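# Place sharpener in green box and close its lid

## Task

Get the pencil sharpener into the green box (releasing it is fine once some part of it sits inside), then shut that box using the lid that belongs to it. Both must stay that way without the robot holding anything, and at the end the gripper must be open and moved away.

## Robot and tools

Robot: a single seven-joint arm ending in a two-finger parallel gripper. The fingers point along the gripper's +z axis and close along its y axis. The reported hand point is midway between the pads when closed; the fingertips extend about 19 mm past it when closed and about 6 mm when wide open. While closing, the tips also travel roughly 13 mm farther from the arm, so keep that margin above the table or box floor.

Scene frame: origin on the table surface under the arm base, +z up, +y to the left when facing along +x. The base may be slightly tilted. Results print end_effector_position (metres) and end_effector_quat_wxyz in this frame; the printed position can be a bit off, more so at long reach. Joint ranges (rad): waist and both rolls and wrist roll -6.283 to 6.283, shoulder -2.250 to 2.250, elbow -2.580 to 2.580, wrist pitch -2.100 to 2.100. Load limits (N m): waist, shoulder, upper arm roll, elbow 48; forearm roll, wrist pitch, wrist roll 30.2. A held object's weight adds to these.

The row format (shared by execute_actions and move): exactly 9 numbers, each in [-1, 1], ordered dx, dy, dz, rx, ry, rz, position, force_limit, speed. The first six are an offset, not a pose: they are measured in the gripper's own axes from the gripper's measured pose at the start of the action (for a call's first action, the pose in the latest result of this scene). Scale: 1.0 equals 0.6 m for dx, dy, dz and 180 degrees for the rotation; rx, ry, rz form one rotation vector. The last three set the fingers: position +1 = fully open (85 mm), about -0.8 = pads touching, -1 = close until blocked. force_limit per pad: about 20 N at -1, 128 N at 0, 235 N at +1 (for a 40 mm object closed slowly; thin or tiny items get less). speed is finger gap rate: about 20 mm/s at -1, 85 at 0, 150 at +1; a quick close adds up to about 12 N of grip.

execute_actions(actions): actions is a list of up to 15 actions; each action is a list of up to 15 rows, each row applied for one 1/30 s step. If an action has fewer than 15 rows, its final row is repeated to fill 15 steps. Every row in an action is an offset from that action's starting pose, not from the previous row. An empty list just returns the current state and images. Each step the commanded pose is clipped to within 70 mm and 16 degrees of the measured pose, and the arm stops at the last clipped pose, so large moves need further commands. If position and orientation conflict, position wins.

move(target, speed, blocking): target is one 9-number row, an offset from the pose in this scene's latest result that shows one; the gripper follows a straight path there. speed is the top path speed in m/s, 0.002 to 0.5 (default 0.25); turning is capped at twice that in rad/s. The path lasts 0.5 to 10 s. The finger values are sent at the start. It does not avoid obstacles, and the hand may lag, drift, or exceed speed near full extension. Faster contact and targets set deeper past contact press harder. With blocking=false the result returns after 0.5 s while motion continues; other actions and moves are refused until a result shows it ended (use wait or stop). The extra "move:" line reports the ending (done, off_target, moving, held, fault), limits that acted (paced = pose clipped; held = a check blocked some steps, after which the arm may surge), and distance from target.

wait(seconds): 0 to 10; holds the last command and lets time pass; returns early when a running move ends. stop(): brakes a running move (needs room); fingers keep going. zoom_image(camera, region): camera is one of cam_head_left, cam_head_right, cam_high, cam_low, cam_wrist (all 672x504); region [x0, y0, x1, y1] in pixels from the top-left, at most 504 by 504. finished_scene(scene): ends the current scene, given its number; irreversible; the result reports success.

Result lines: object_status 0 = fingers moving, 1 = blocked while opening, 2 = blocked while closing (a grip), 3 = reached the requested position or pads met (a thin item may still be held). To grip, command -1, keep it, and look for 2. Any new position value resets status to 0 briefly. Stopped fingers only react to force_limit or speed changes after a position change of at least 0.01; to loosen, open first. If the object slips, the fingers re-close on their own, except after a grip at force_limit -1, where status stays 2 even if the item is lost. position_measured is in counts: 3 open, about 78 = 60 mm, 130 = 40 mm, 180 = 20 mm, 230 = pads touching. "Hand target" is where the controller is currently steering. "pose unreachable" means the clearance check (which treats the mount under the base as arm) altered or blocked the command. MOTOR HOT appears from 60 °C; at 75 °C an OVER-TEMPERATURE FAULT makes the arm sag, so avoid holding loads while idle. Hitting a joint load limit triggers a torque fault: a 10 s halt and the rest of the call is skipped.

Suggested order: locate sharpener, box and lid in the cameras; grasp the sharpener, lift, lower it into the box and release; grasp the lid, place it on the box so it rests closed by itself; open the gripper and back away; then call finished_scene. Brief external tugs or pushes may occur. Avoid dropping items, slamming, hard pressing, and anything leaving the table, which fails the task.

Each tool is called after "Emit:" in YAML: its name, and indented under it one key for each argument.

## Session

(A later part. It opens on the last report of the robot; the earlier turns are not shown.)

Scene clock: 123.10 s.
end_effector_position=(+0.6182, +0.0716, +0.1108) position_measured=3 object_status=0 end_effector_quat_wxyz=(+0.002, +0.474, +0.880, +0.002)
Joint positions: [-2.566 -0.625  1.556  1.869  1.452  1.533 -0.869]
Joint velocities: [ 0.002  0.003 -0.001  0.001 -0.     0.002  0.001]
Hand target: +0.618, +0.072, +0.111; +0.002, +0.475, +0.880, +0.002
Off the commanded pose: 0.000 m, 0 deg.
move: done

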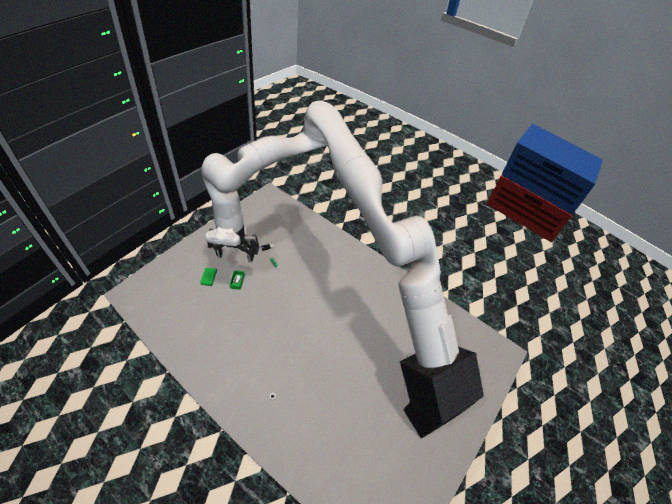

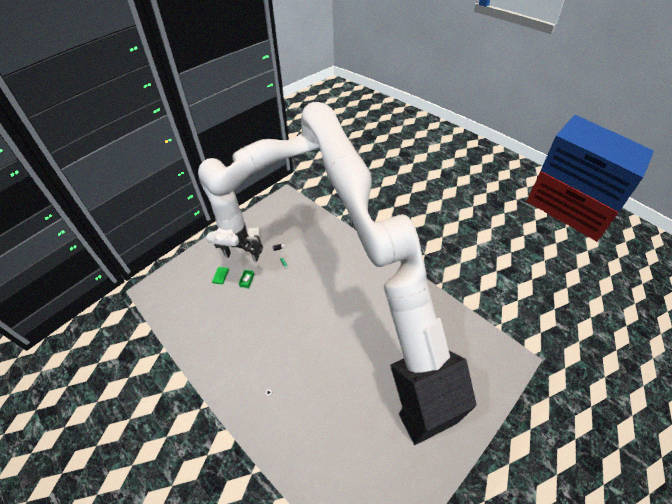

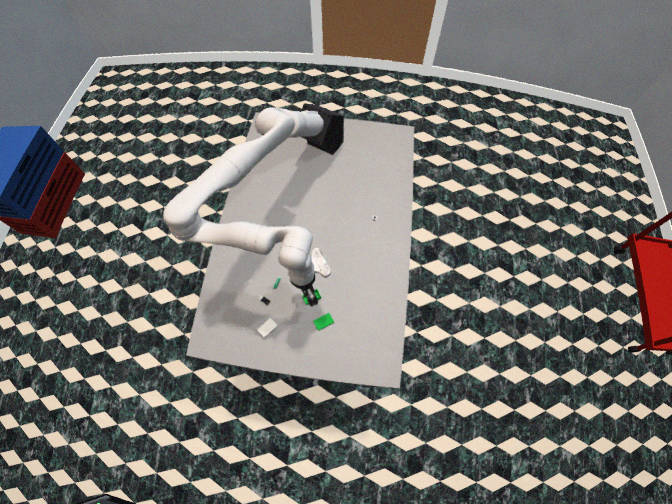

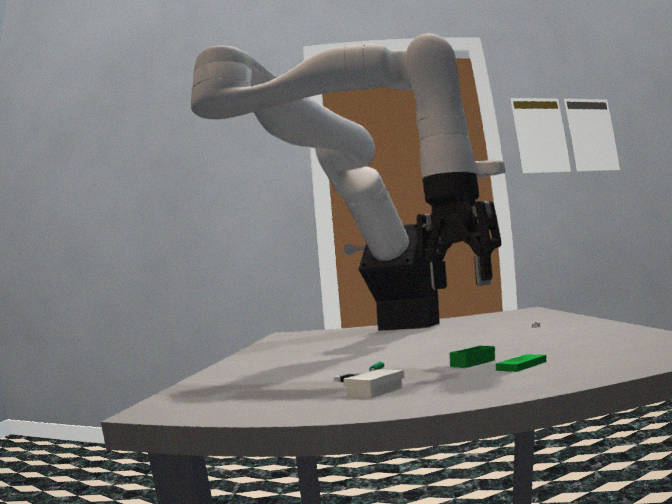

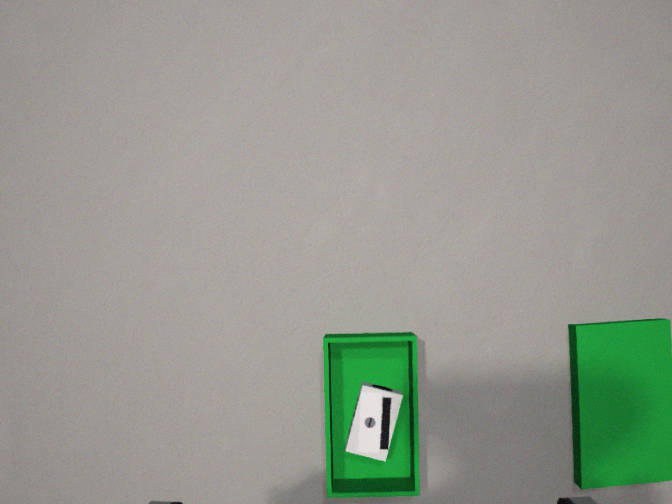

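Emit:
move:
  target: [0.003,0.167,-0.03,0,0,-0.012,1,0,0]
  speed: 0.12

Emit:
move:
  target: [0,0,0.095,0,0,0,1,0,0]
  speed: 0.06

Emit:
execute_actions:
  actions:
    - [[0,0,0,0,0,0,-1,-0.6,-0.5]]
    - [[0,0,0,0,0,0,-1,-0.6,-0.5]]
    - [[0,0,0,0,0,0,-1,-0.6,-0.5]]

Emit:
move:
  target: [0,0,-0.115,0,0,0,-1,-0.6,-0.5]
  speed: 0.08

Emit:
move:
  target: [-0.003,-0.163,0,0,0,0.012,-1,-0.6,-0.5]
  speed: 0.1

Scene clock: 132.03 s.
end_effector_position=(+0.7011, +0.1281, +0.1297) position_measured=3 object_status=3 end_effector_quat_wxyz=(+0.002, +0.458, +0.889, +0.002)
Joint positions: [-2.844 -0.685  1.691  1.491  1.497  1.644 -0.636]
Joint velocities: [-0.005 -0.003  0.001 -0.    -0.    -0.001  0.001]
Hand target: +0.701, +0.128, +0.130; +0.002, +0.458, +0.889, +0.002
Off the commanded pose: 0.000 m, 0 deg.
move: done

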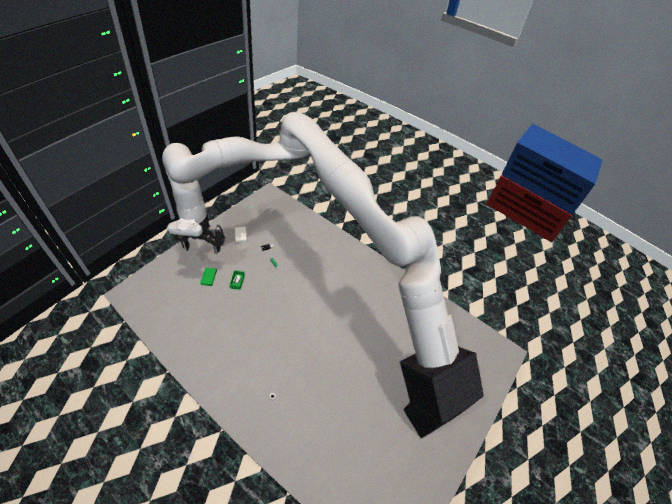

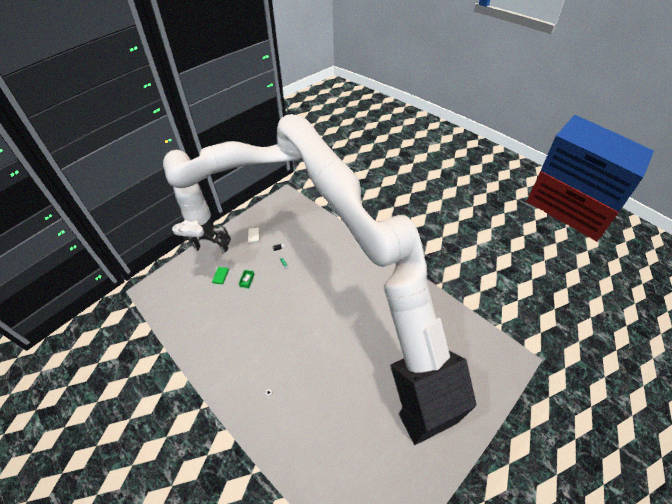

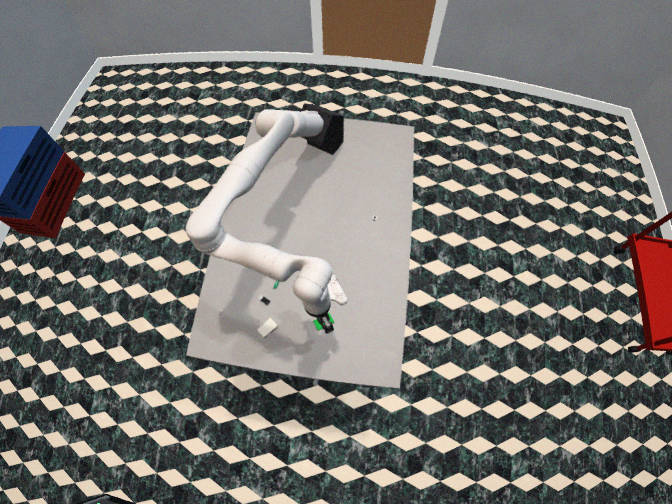

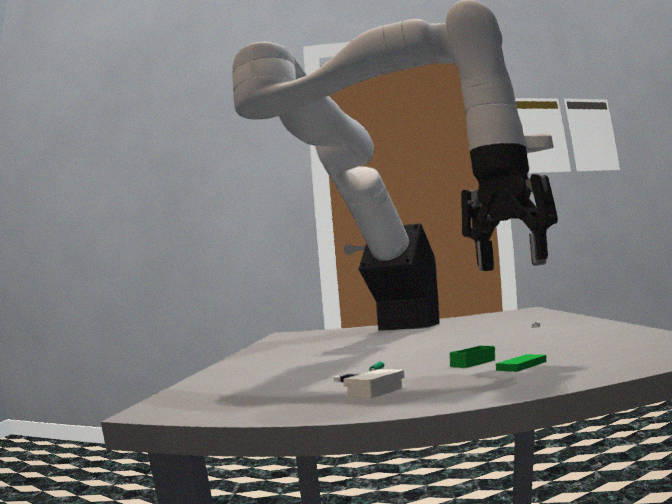

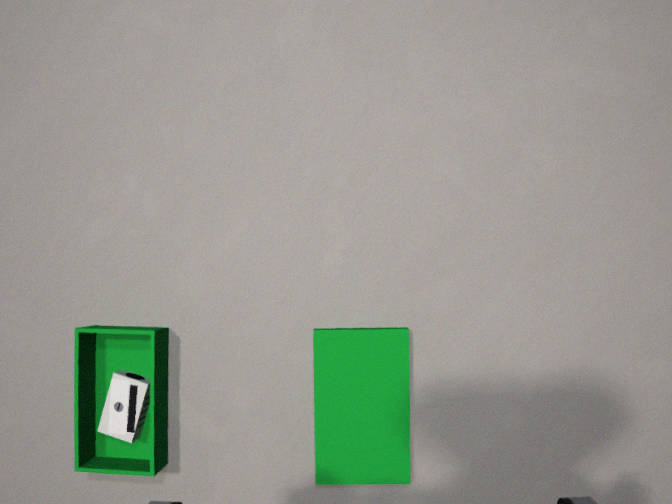

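Scene clock: 133.30 s.
end_effector_position=(+0.7016, +0.1282, +0.0728) position_measured=3 object_status=3 end_effector_quat_wxyz=(+0.003, +0.458, +0.889, +0.002)
Joint positions: [-2.822 -0.766  1.738  1.498  1.575  1.574 -0.637]
Joint velocities: [-0.001 -0.004 -0.     0.     0.001 -0.    -0.   ]
Hand target: +0.702, +0.128, +0.073; +0.002, +0.458, +0.889, +0.002
Off the commanded pose: 0.000 m, 0 deg.
move: done

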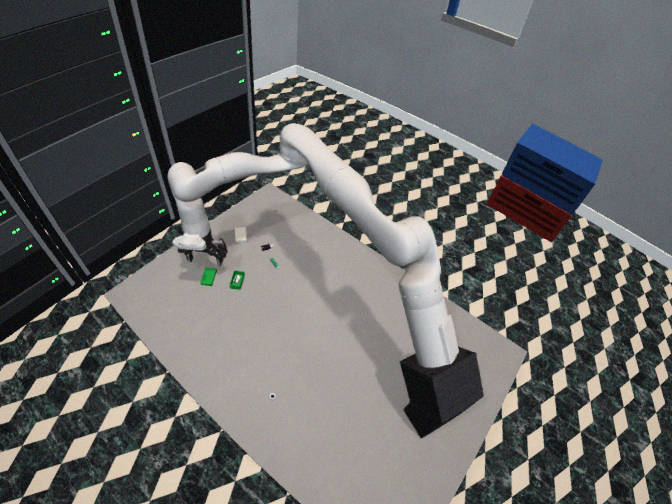

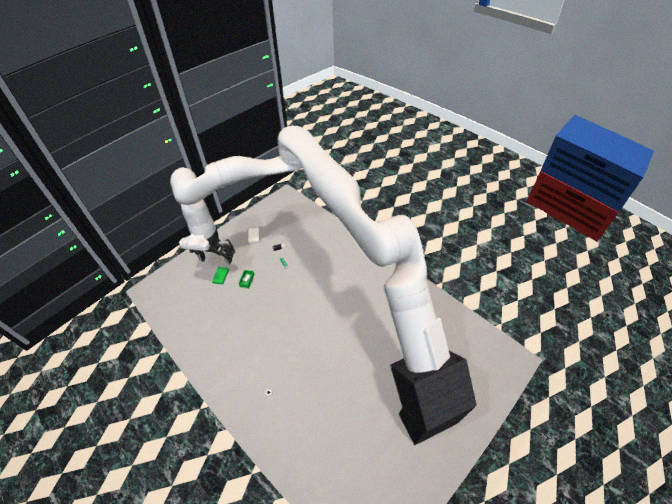

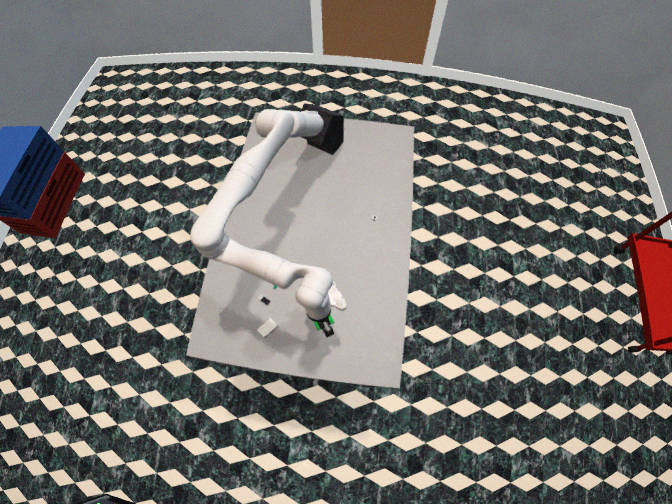

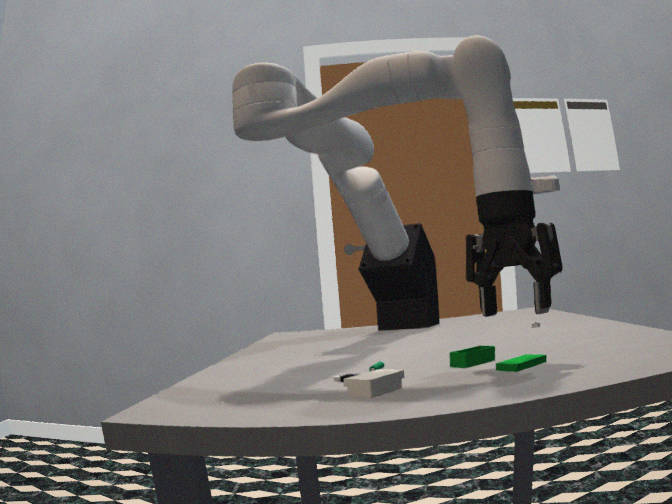

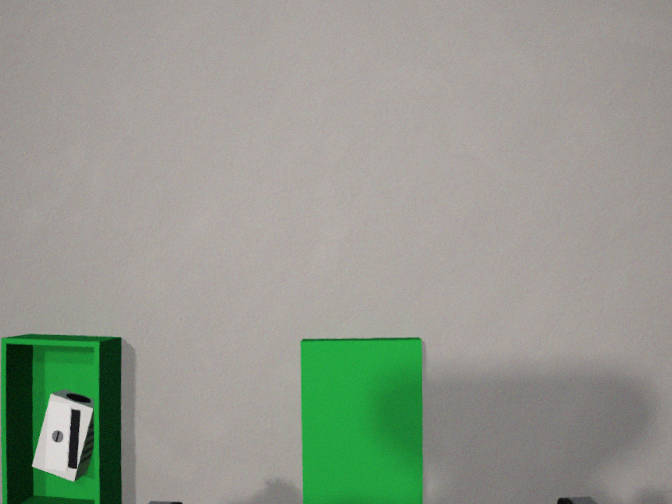

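Scene clock: 134.80 s.
end_effector_position=(+0.7016, +0.1282, +0.0728) position_measured=201 object_status=0 end_effector_quat_wxyz=(+0.003, +0.458, +0.889, +0.002)
Joint positions: [-2.822 -0.766  1.738  1.498  1.575  1.574 -0.637]
Joint velocities: [ 0.     0.001  0.    -0.     0.     0.002 -0.002]
Hand target: +0.702, +0.128, +0.073; +0.003, +0.458, +0.889, +0.002
Off the commanded pose: 0.000 m, 0 deg.

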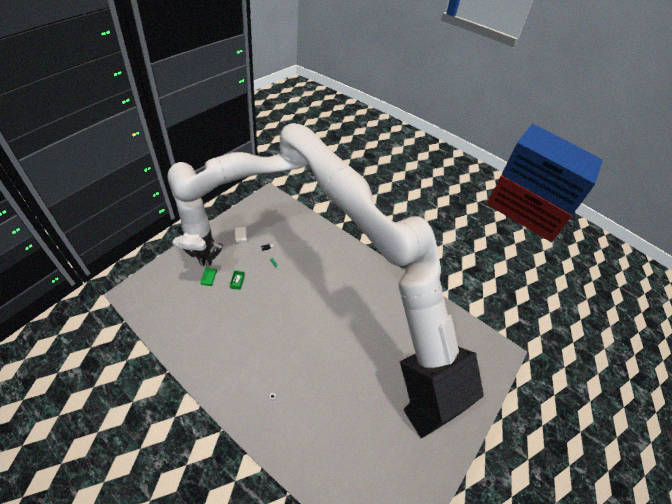

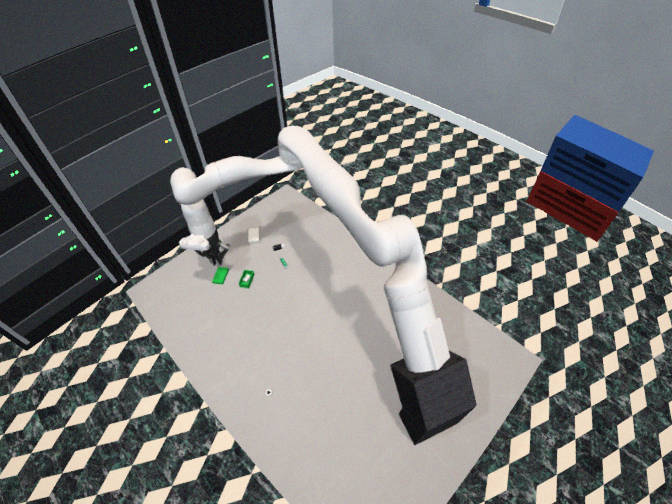

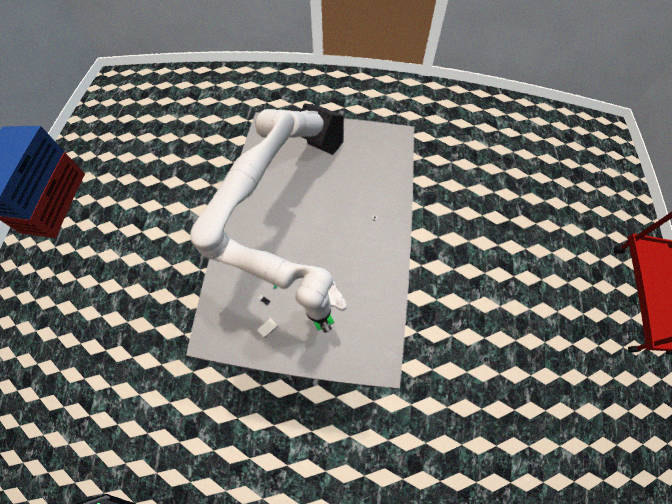

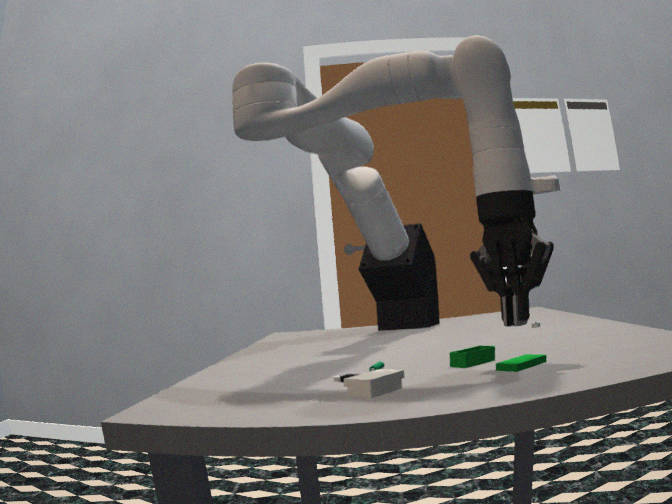

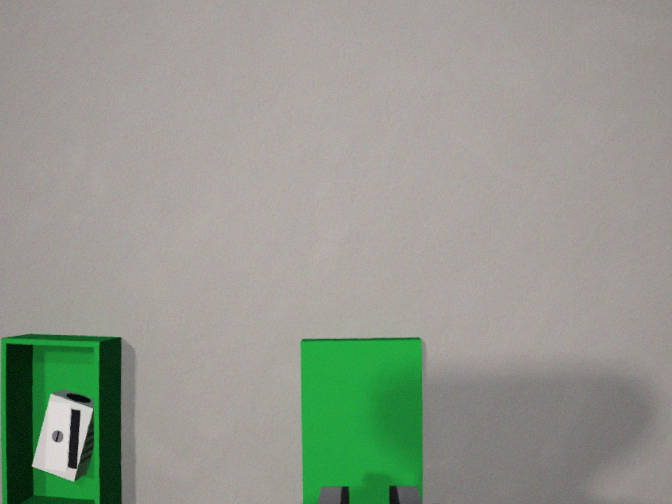

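Scene clock: 135.97 s.
end_effector_position=(+0.7009, +0.1281, +0.1417) position_measured=231 object_status=3 end_effector_quat_wxyz=(+0.002, +0.458, +0.889, +0.002)
Joint positions: [-2.85  -0.669  1.682  1.486  1.482  1.659 -0.634]
Joint velocities: [-0.001  0.003 -0.001 -0.001  0.001  0.003  0.001]
Hand target: +0.701, +0.128, +0.142; +0.003, +0.458, +0.889, +0.002
Off the commanded pose: 0.000 m, 0 deg.
move: done

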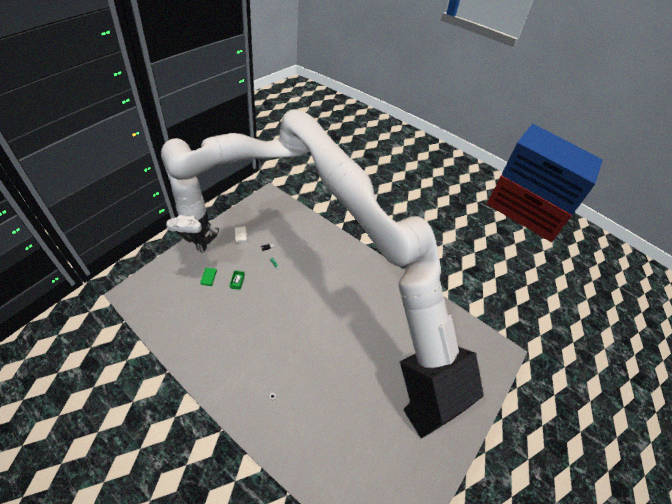

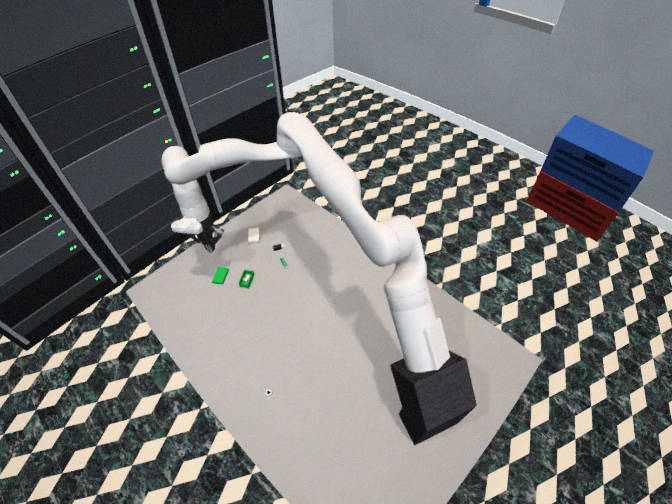

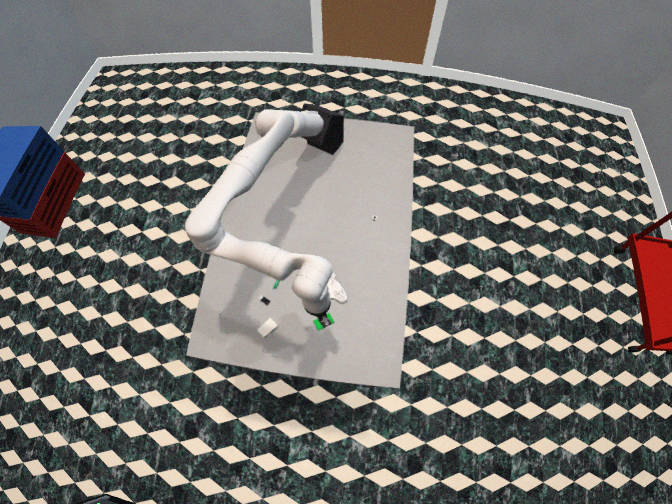

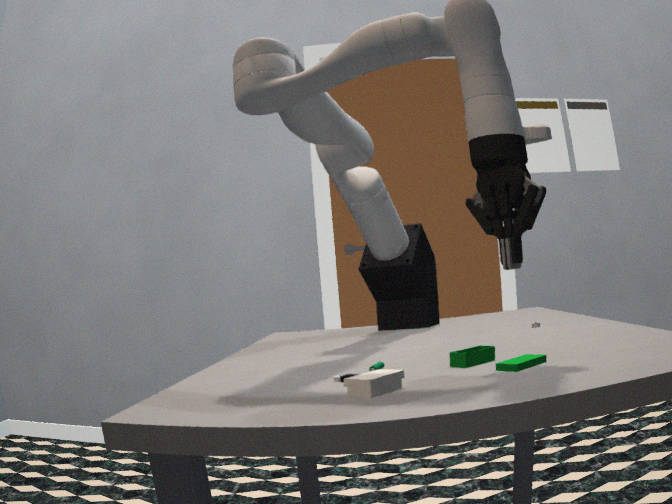

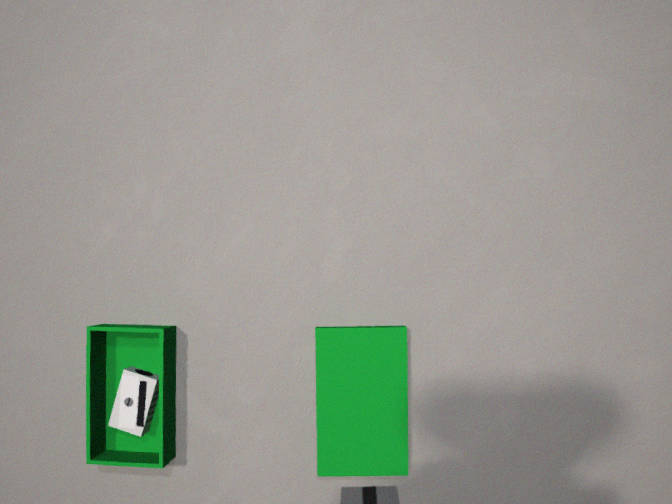

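Scene clock: 137.30 s.
end_effector_position=(+0.6221, +0.0704, +0.1409) position_measured=231 object_status=3 end_effector_quat_wxyz=(+0.002, +0.474, +0.880, +0.002)
Joint positions: [-2.553 -0.574  1.505  1.847  1.39   1.561 -0.846]
Joint velocities: [ 0.014  0.002 -0.002  0.004  0.001  0.001 -0.001]
Hand target: +0.622, +0.070, +0.141; +0.002, +0.475, +0.880, +0.002
Off the commanded pose: 0.001 m, 0 deg.
move: done

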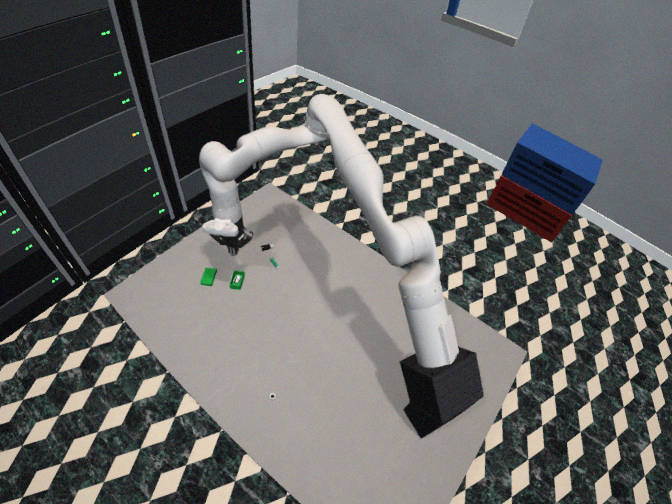

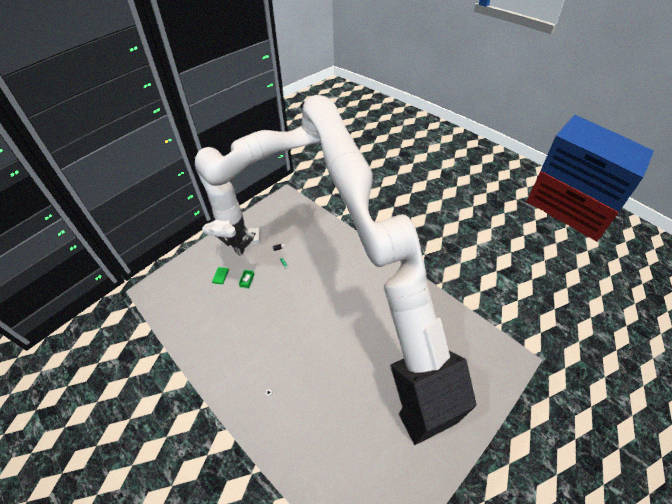

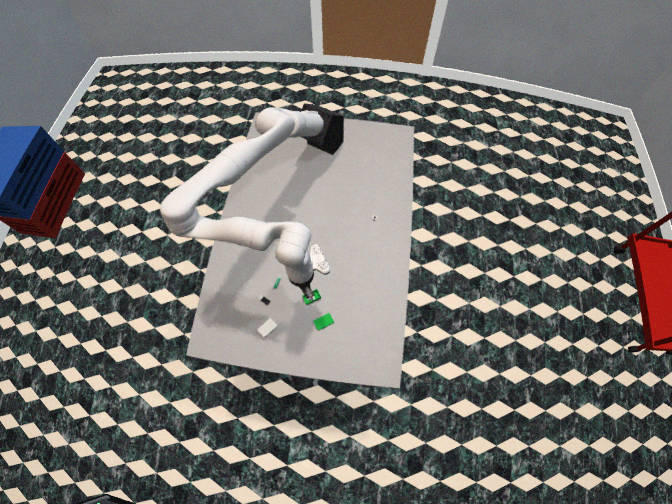

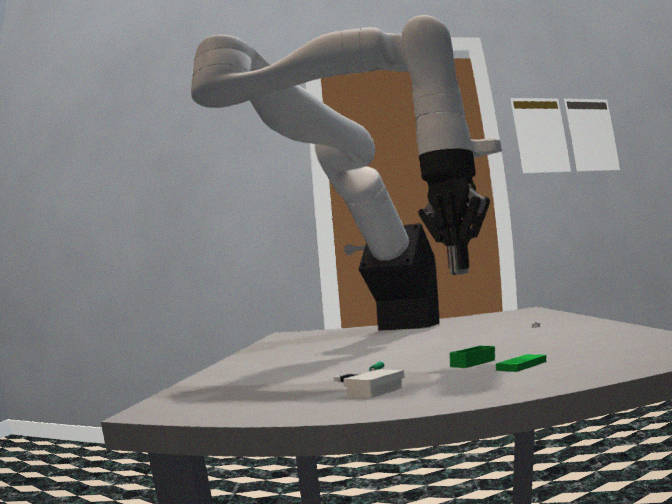

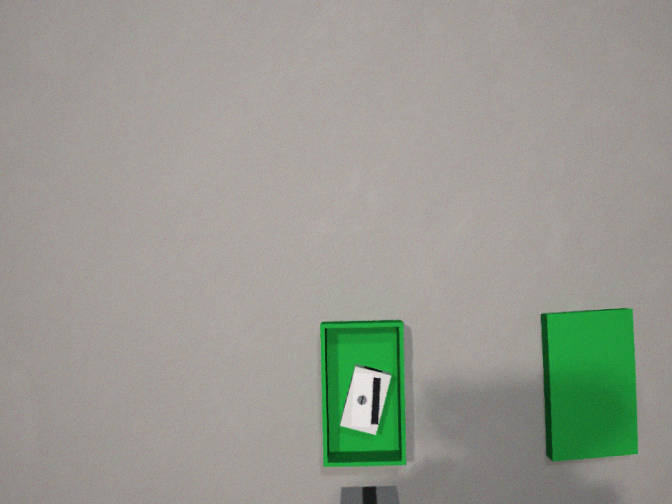

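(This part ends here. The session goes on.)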